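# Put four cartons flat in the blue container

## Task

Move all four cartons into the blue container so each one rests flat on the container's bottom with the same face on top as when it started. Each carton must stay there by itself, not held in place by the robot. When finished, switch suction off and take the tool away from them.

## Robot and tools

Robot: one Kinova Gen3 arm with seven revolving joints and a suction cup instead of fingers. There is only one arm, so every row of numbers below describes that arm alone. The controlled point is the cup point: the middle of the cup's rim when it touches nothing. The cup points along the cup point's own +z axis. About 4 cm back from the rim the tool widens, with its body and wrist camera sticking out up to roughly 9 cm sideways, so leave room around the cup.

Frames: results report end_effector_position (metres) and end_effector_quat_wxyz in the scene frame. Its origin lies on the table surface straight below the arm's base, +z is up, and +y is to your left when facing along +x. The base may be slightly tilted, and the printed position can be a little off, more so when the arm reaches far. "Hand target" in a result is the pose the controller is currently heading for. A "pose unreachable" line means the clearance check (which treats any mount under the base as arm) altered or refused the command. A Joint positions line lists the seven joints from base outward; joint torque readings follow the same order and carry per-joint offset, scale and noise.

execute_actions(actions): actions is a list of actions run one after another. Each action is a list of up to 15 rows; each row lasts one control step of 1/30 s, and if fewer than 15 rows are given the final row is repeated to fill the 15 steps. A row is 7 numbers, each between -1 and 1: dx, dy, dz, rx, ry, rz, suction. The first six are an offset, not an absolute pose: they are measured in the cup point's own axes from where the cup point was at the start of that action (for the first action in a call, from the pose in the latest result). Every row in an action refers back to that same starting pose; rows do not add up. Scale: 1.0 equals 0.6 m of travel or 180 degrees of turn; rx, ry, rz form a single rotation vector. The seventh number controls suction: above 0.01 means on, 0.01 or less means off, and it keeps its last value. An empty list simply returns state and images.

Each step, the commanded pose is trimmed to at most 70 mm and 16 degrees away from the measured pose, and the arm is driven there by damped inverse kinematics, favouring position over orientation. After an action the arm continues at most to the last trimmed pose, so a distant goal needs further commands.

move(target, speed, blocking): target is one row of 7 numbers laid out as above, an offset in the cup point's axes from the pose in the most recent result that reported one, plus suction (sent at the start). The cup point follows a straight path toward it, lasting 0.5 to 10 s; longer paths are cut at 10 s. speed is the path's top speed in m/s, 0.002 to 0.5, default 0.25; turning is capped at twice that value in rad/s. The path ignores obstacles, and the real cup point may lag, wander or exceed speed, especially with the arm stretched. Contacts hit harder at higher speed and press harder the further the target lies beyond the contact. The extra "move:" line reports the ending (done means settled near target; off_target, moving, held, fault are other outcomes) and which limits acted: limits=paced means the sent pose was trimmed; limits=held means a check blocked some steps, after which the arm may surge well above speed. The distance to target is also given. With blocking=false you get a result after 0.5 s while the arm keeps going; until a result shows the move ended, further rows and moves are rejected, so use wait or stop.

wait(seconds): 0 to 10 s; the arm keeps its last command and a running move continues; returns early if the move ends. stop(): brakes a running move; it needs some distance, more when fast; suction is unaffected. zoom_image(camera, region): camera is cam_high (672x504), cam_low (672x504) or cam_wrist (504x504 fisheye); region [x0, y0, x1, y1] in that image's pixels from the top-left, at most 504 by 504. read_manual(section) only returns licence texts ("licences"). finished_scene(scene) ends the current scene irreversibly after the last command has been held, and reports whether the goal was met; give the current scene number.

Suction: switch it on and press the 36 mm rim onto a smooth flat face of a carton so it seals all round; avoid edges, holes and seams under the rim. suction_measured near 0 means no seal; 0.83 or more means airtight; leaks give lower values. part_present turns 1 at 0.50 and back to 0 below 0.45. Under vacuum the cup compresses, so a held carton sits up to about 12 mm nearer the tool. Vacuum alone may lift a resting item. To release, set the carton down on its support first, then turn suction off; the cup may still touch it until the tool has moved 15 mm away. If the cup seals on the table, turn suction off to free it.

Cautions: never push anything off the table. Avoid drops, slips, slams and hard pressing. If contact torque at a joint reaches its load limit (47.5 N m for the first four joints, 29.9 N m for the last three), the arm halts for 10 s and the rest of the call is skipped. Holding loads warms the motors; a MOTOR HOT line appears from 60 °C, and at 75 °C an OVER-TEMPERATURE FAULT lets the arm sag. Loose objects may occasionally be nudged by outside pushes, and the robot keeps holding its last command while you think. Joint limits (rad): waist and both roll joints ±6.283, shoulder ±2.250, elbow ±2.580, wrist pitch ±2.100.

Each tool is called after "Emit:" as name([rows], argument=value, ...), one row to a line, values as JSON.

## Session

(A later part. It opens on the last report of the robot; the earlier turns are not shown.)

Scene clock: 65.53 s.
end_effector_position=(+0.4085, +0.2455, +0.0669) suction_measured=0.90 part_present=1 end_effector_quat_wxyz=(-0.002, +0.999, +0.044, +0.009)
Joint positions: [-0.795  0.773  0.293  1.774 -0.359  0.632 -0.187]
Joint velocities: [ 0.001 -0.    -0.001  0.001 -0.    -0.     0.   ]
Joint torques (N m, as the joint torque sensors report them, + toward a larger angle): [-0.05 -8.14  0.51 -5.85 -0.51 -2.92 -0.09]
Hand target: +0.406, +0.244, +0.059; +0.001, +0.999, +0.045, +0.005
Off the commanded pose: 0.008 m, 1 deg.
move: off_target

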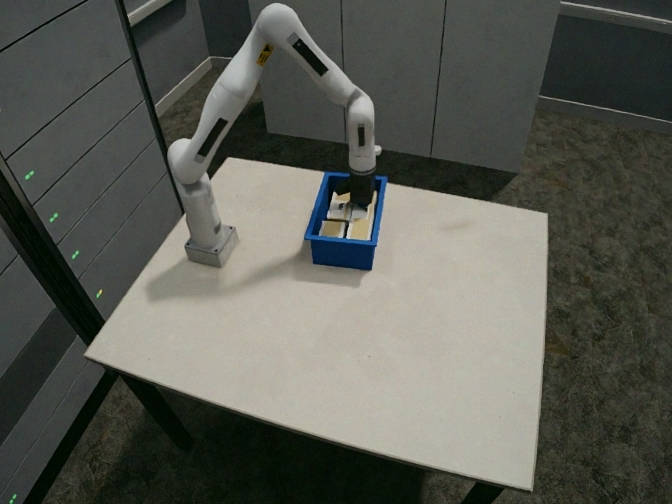

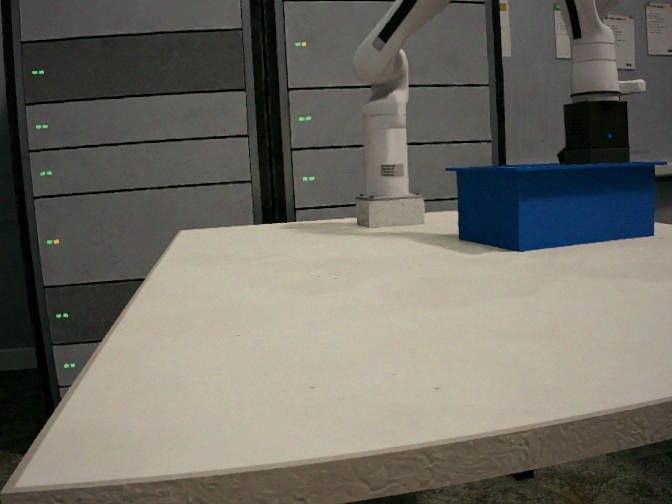

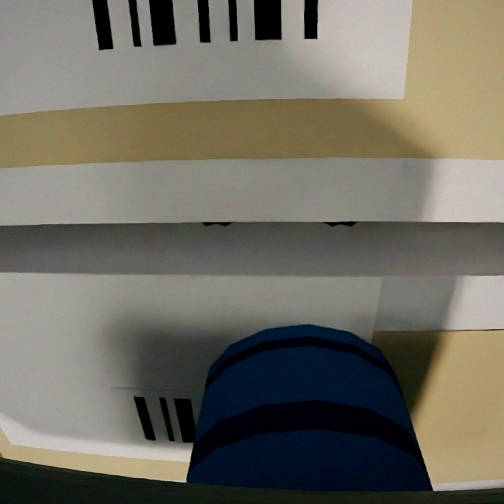

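Emit:
move(target=[-0.009,0.002,-0.005,-0.002,-0.0025,0,1], speed=0.015)

Emit:
move(target=[0,0,0.008,0,0,0,1], speed=0.01)

Scene clock: 68.43 s.
end_effector_position=(+0.4034, +0.2437, +0.0698) suction_measured=0.90 part_present=1 end_effector_quat_wxyz=(+0.001, +0.999, +0.044, +0.005)
Joint positions: [-0.803  0.765  0.299  1.78  -0.354  0.643 -0.194]
Joint velocities: [-0.002 -0.002  0.002  0.     0.002  0.001 -0.001]
Joint torques (N m, as the joint torque sensors report them, + toward a larger angle): [  0.76 -19.05   2.22  -6.02   0.1   -0.05  -0.18]
Hand target: +0.403, +0.244, +0.070; +0.001, +0.999, +0.044, +0.005
Off the commanded pose: 0.000 m, 0 deg.
move: done

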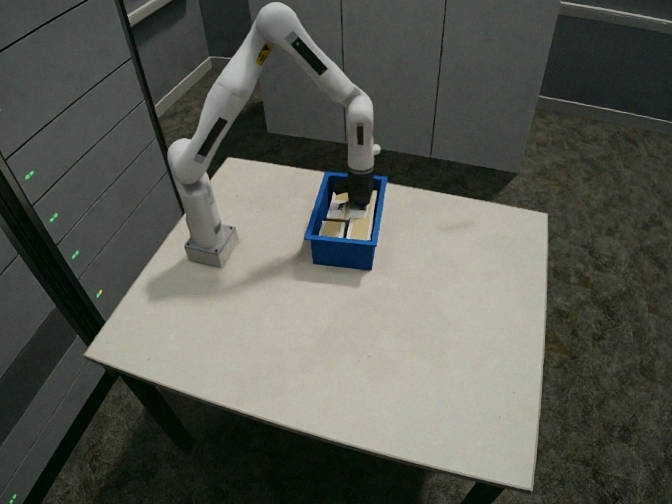

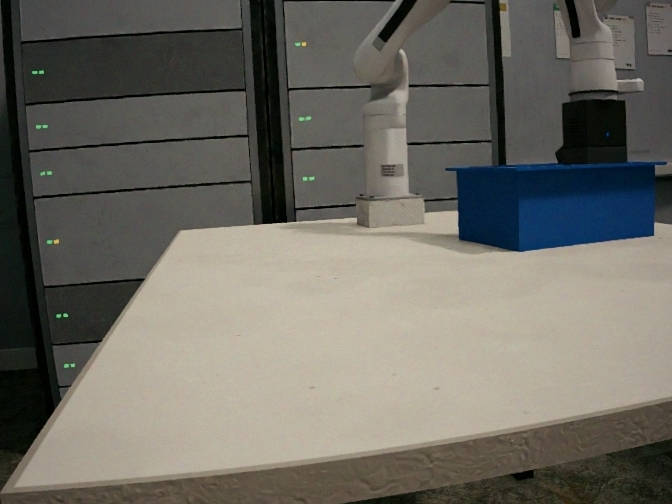

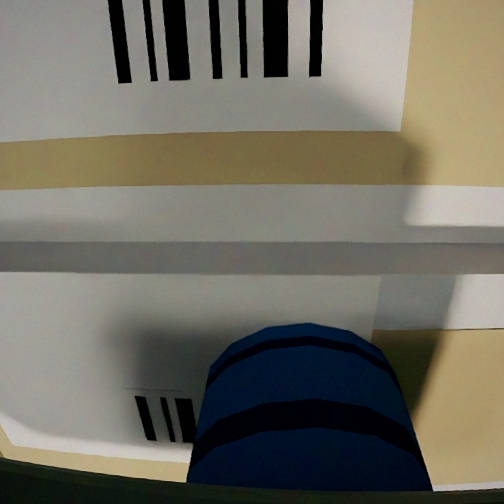

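Scene clock: 69.13 s.
end_effector_position=(+0.4041, +0.2438, +0.0673) suction_measured=0.90 part_present=1 end_effector_quat_wxyz=(+0.000, +0.999, +0.044, +0.006)
Joint positions: [-0.8    0.769  0.296  1.782 -0.357  0.635 -0.191]
Joint velocities: [ 0.001 -0.    -0.     0.002 -0.    -0.002  0.   ]
Joint torques (N m, as the joint torque sensors report them, + toward a larger angle): [  0.27 -15.51   1.35  -6.07  -0.14  -1.2   -0.16]
Hand target: +0.403, +0.244, +0.065; +0.001, +0.999, +0.044, +0.005
Off the commanded pose: 0.002 m, 0 deg.
move: done

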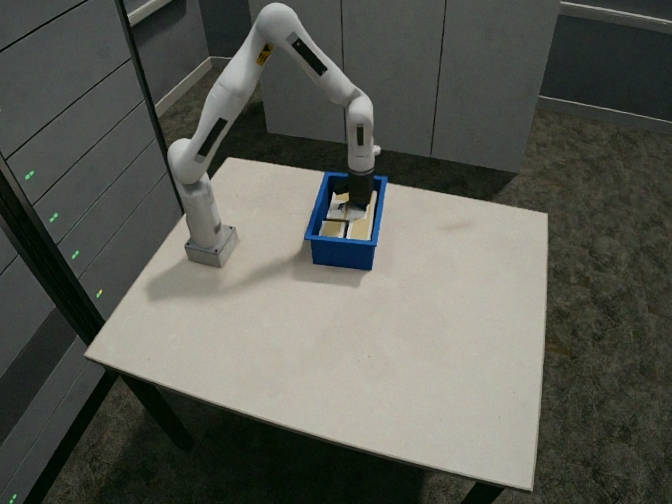

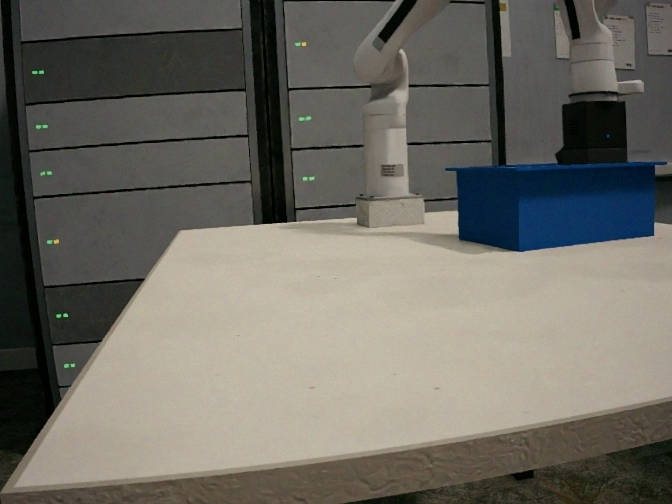

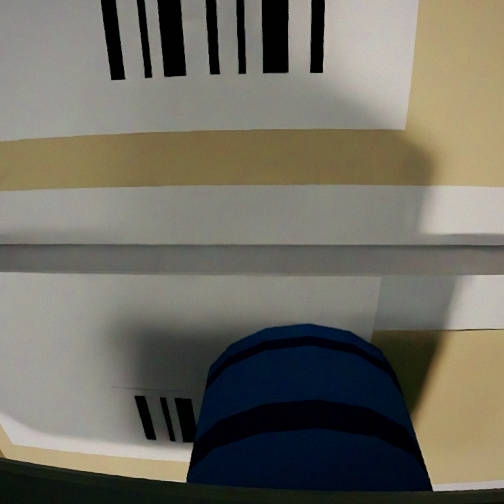

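Emit:
execute_actions([
  [[0,0,0,0,0,0,0]],
])

Emit:
move(target=[0,0,-0.25,0,0,0,0], speed=0.15)

Emit:
zoom_image(camera="cam_high", region=[290,150,410,280])

Scene clock: 70.73 s.
end_effector_position=(+0.4057, +0.2448, +0.0707) suction_measured=0.01 part_present=0 end_effector_quat_wxyz=(-0.002, +0.999, +0.044, +0.008)
Joint positions: [-0.8    0.762  0.297  1.781 -0.357  0.636 -0.191]
Joint velocities: [ 0.    -0.002  0.001  0.     0.001  0.    -0.   ]
Joint torques (N m, as the joint torque sensors report them, + toward a larger angle): [  0.23 -12.86   1.24  -4.2   -0.12  -0.84  -0.16]
Hand target: +0.404, +0.244, +0.067; +0.000, +0.999, +0.044, +0.006
Off the commanded pose: 0.004 m, 0 deg.

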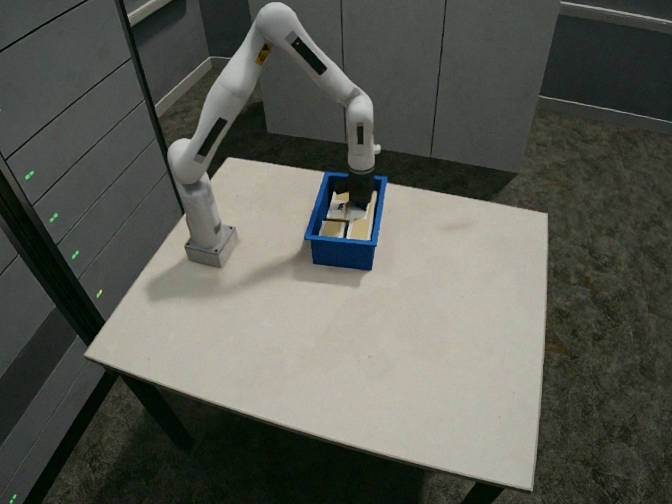

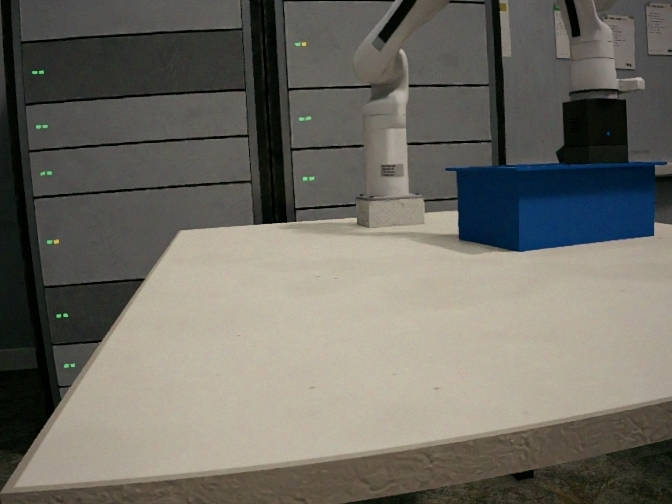

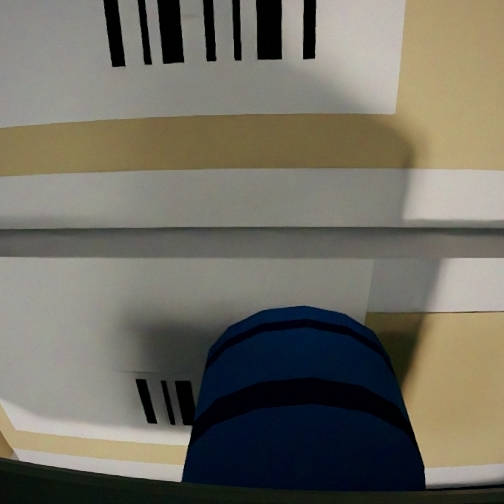

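Scene clock: 72.20 s.
end_effector_position=(+0.4030, +0.2442, +0.2204) suction_measured=0.01 part_present=0 end_effector_quat_wxyz=(-0.002, +0.999, +0.044, +0.008)
Joint positions: [-0.871  0.517  0.401  1.642 -0.237  1.016 -0.291]
Joint velocities: [-0.002 -0.003  0.001 -0.002  0.002  0.002 -0.001]
Joint torques (N m, as the joint torque sensors report them, + toward a larger angle): [  0.46 -15.45   2.06  -7.6    0.12  -0.17  -0.14]
Hand target: +0.403, +0.244, +0.221; -0.002, +0.999, +0.044, +0.008
Off the commanded pose: 0.000 m, 0 deg.
move: done

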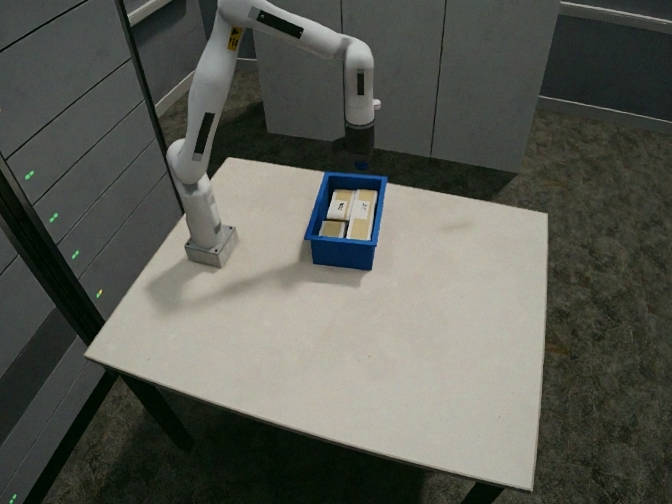

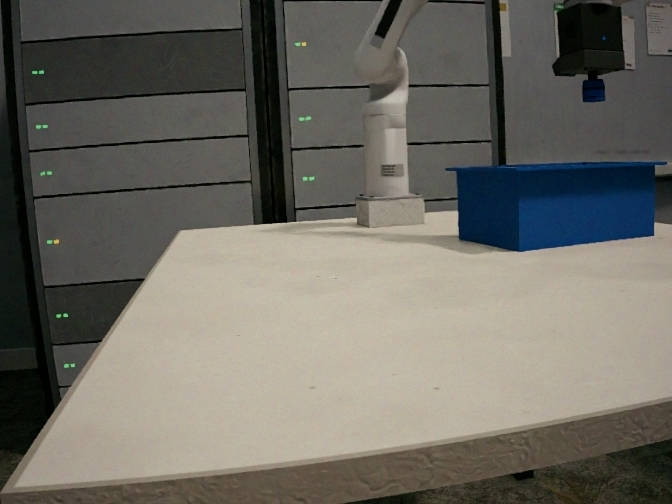

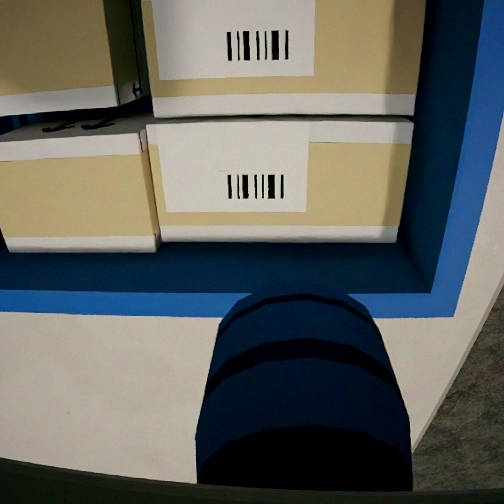

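Region (290, 150, 410, 280) of cam_high's 672x504 image, scaled by 3.877, with more detail than that image has; it fills the left 465 columns of this view, and the rest is white.

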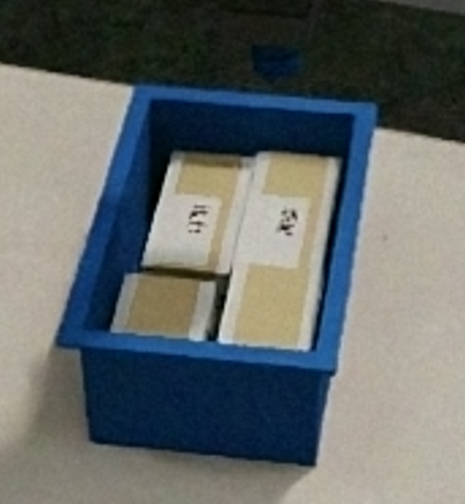

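Looks flat.

Emit:
finished_scene(scene=1)

The scene is finished: the task was done.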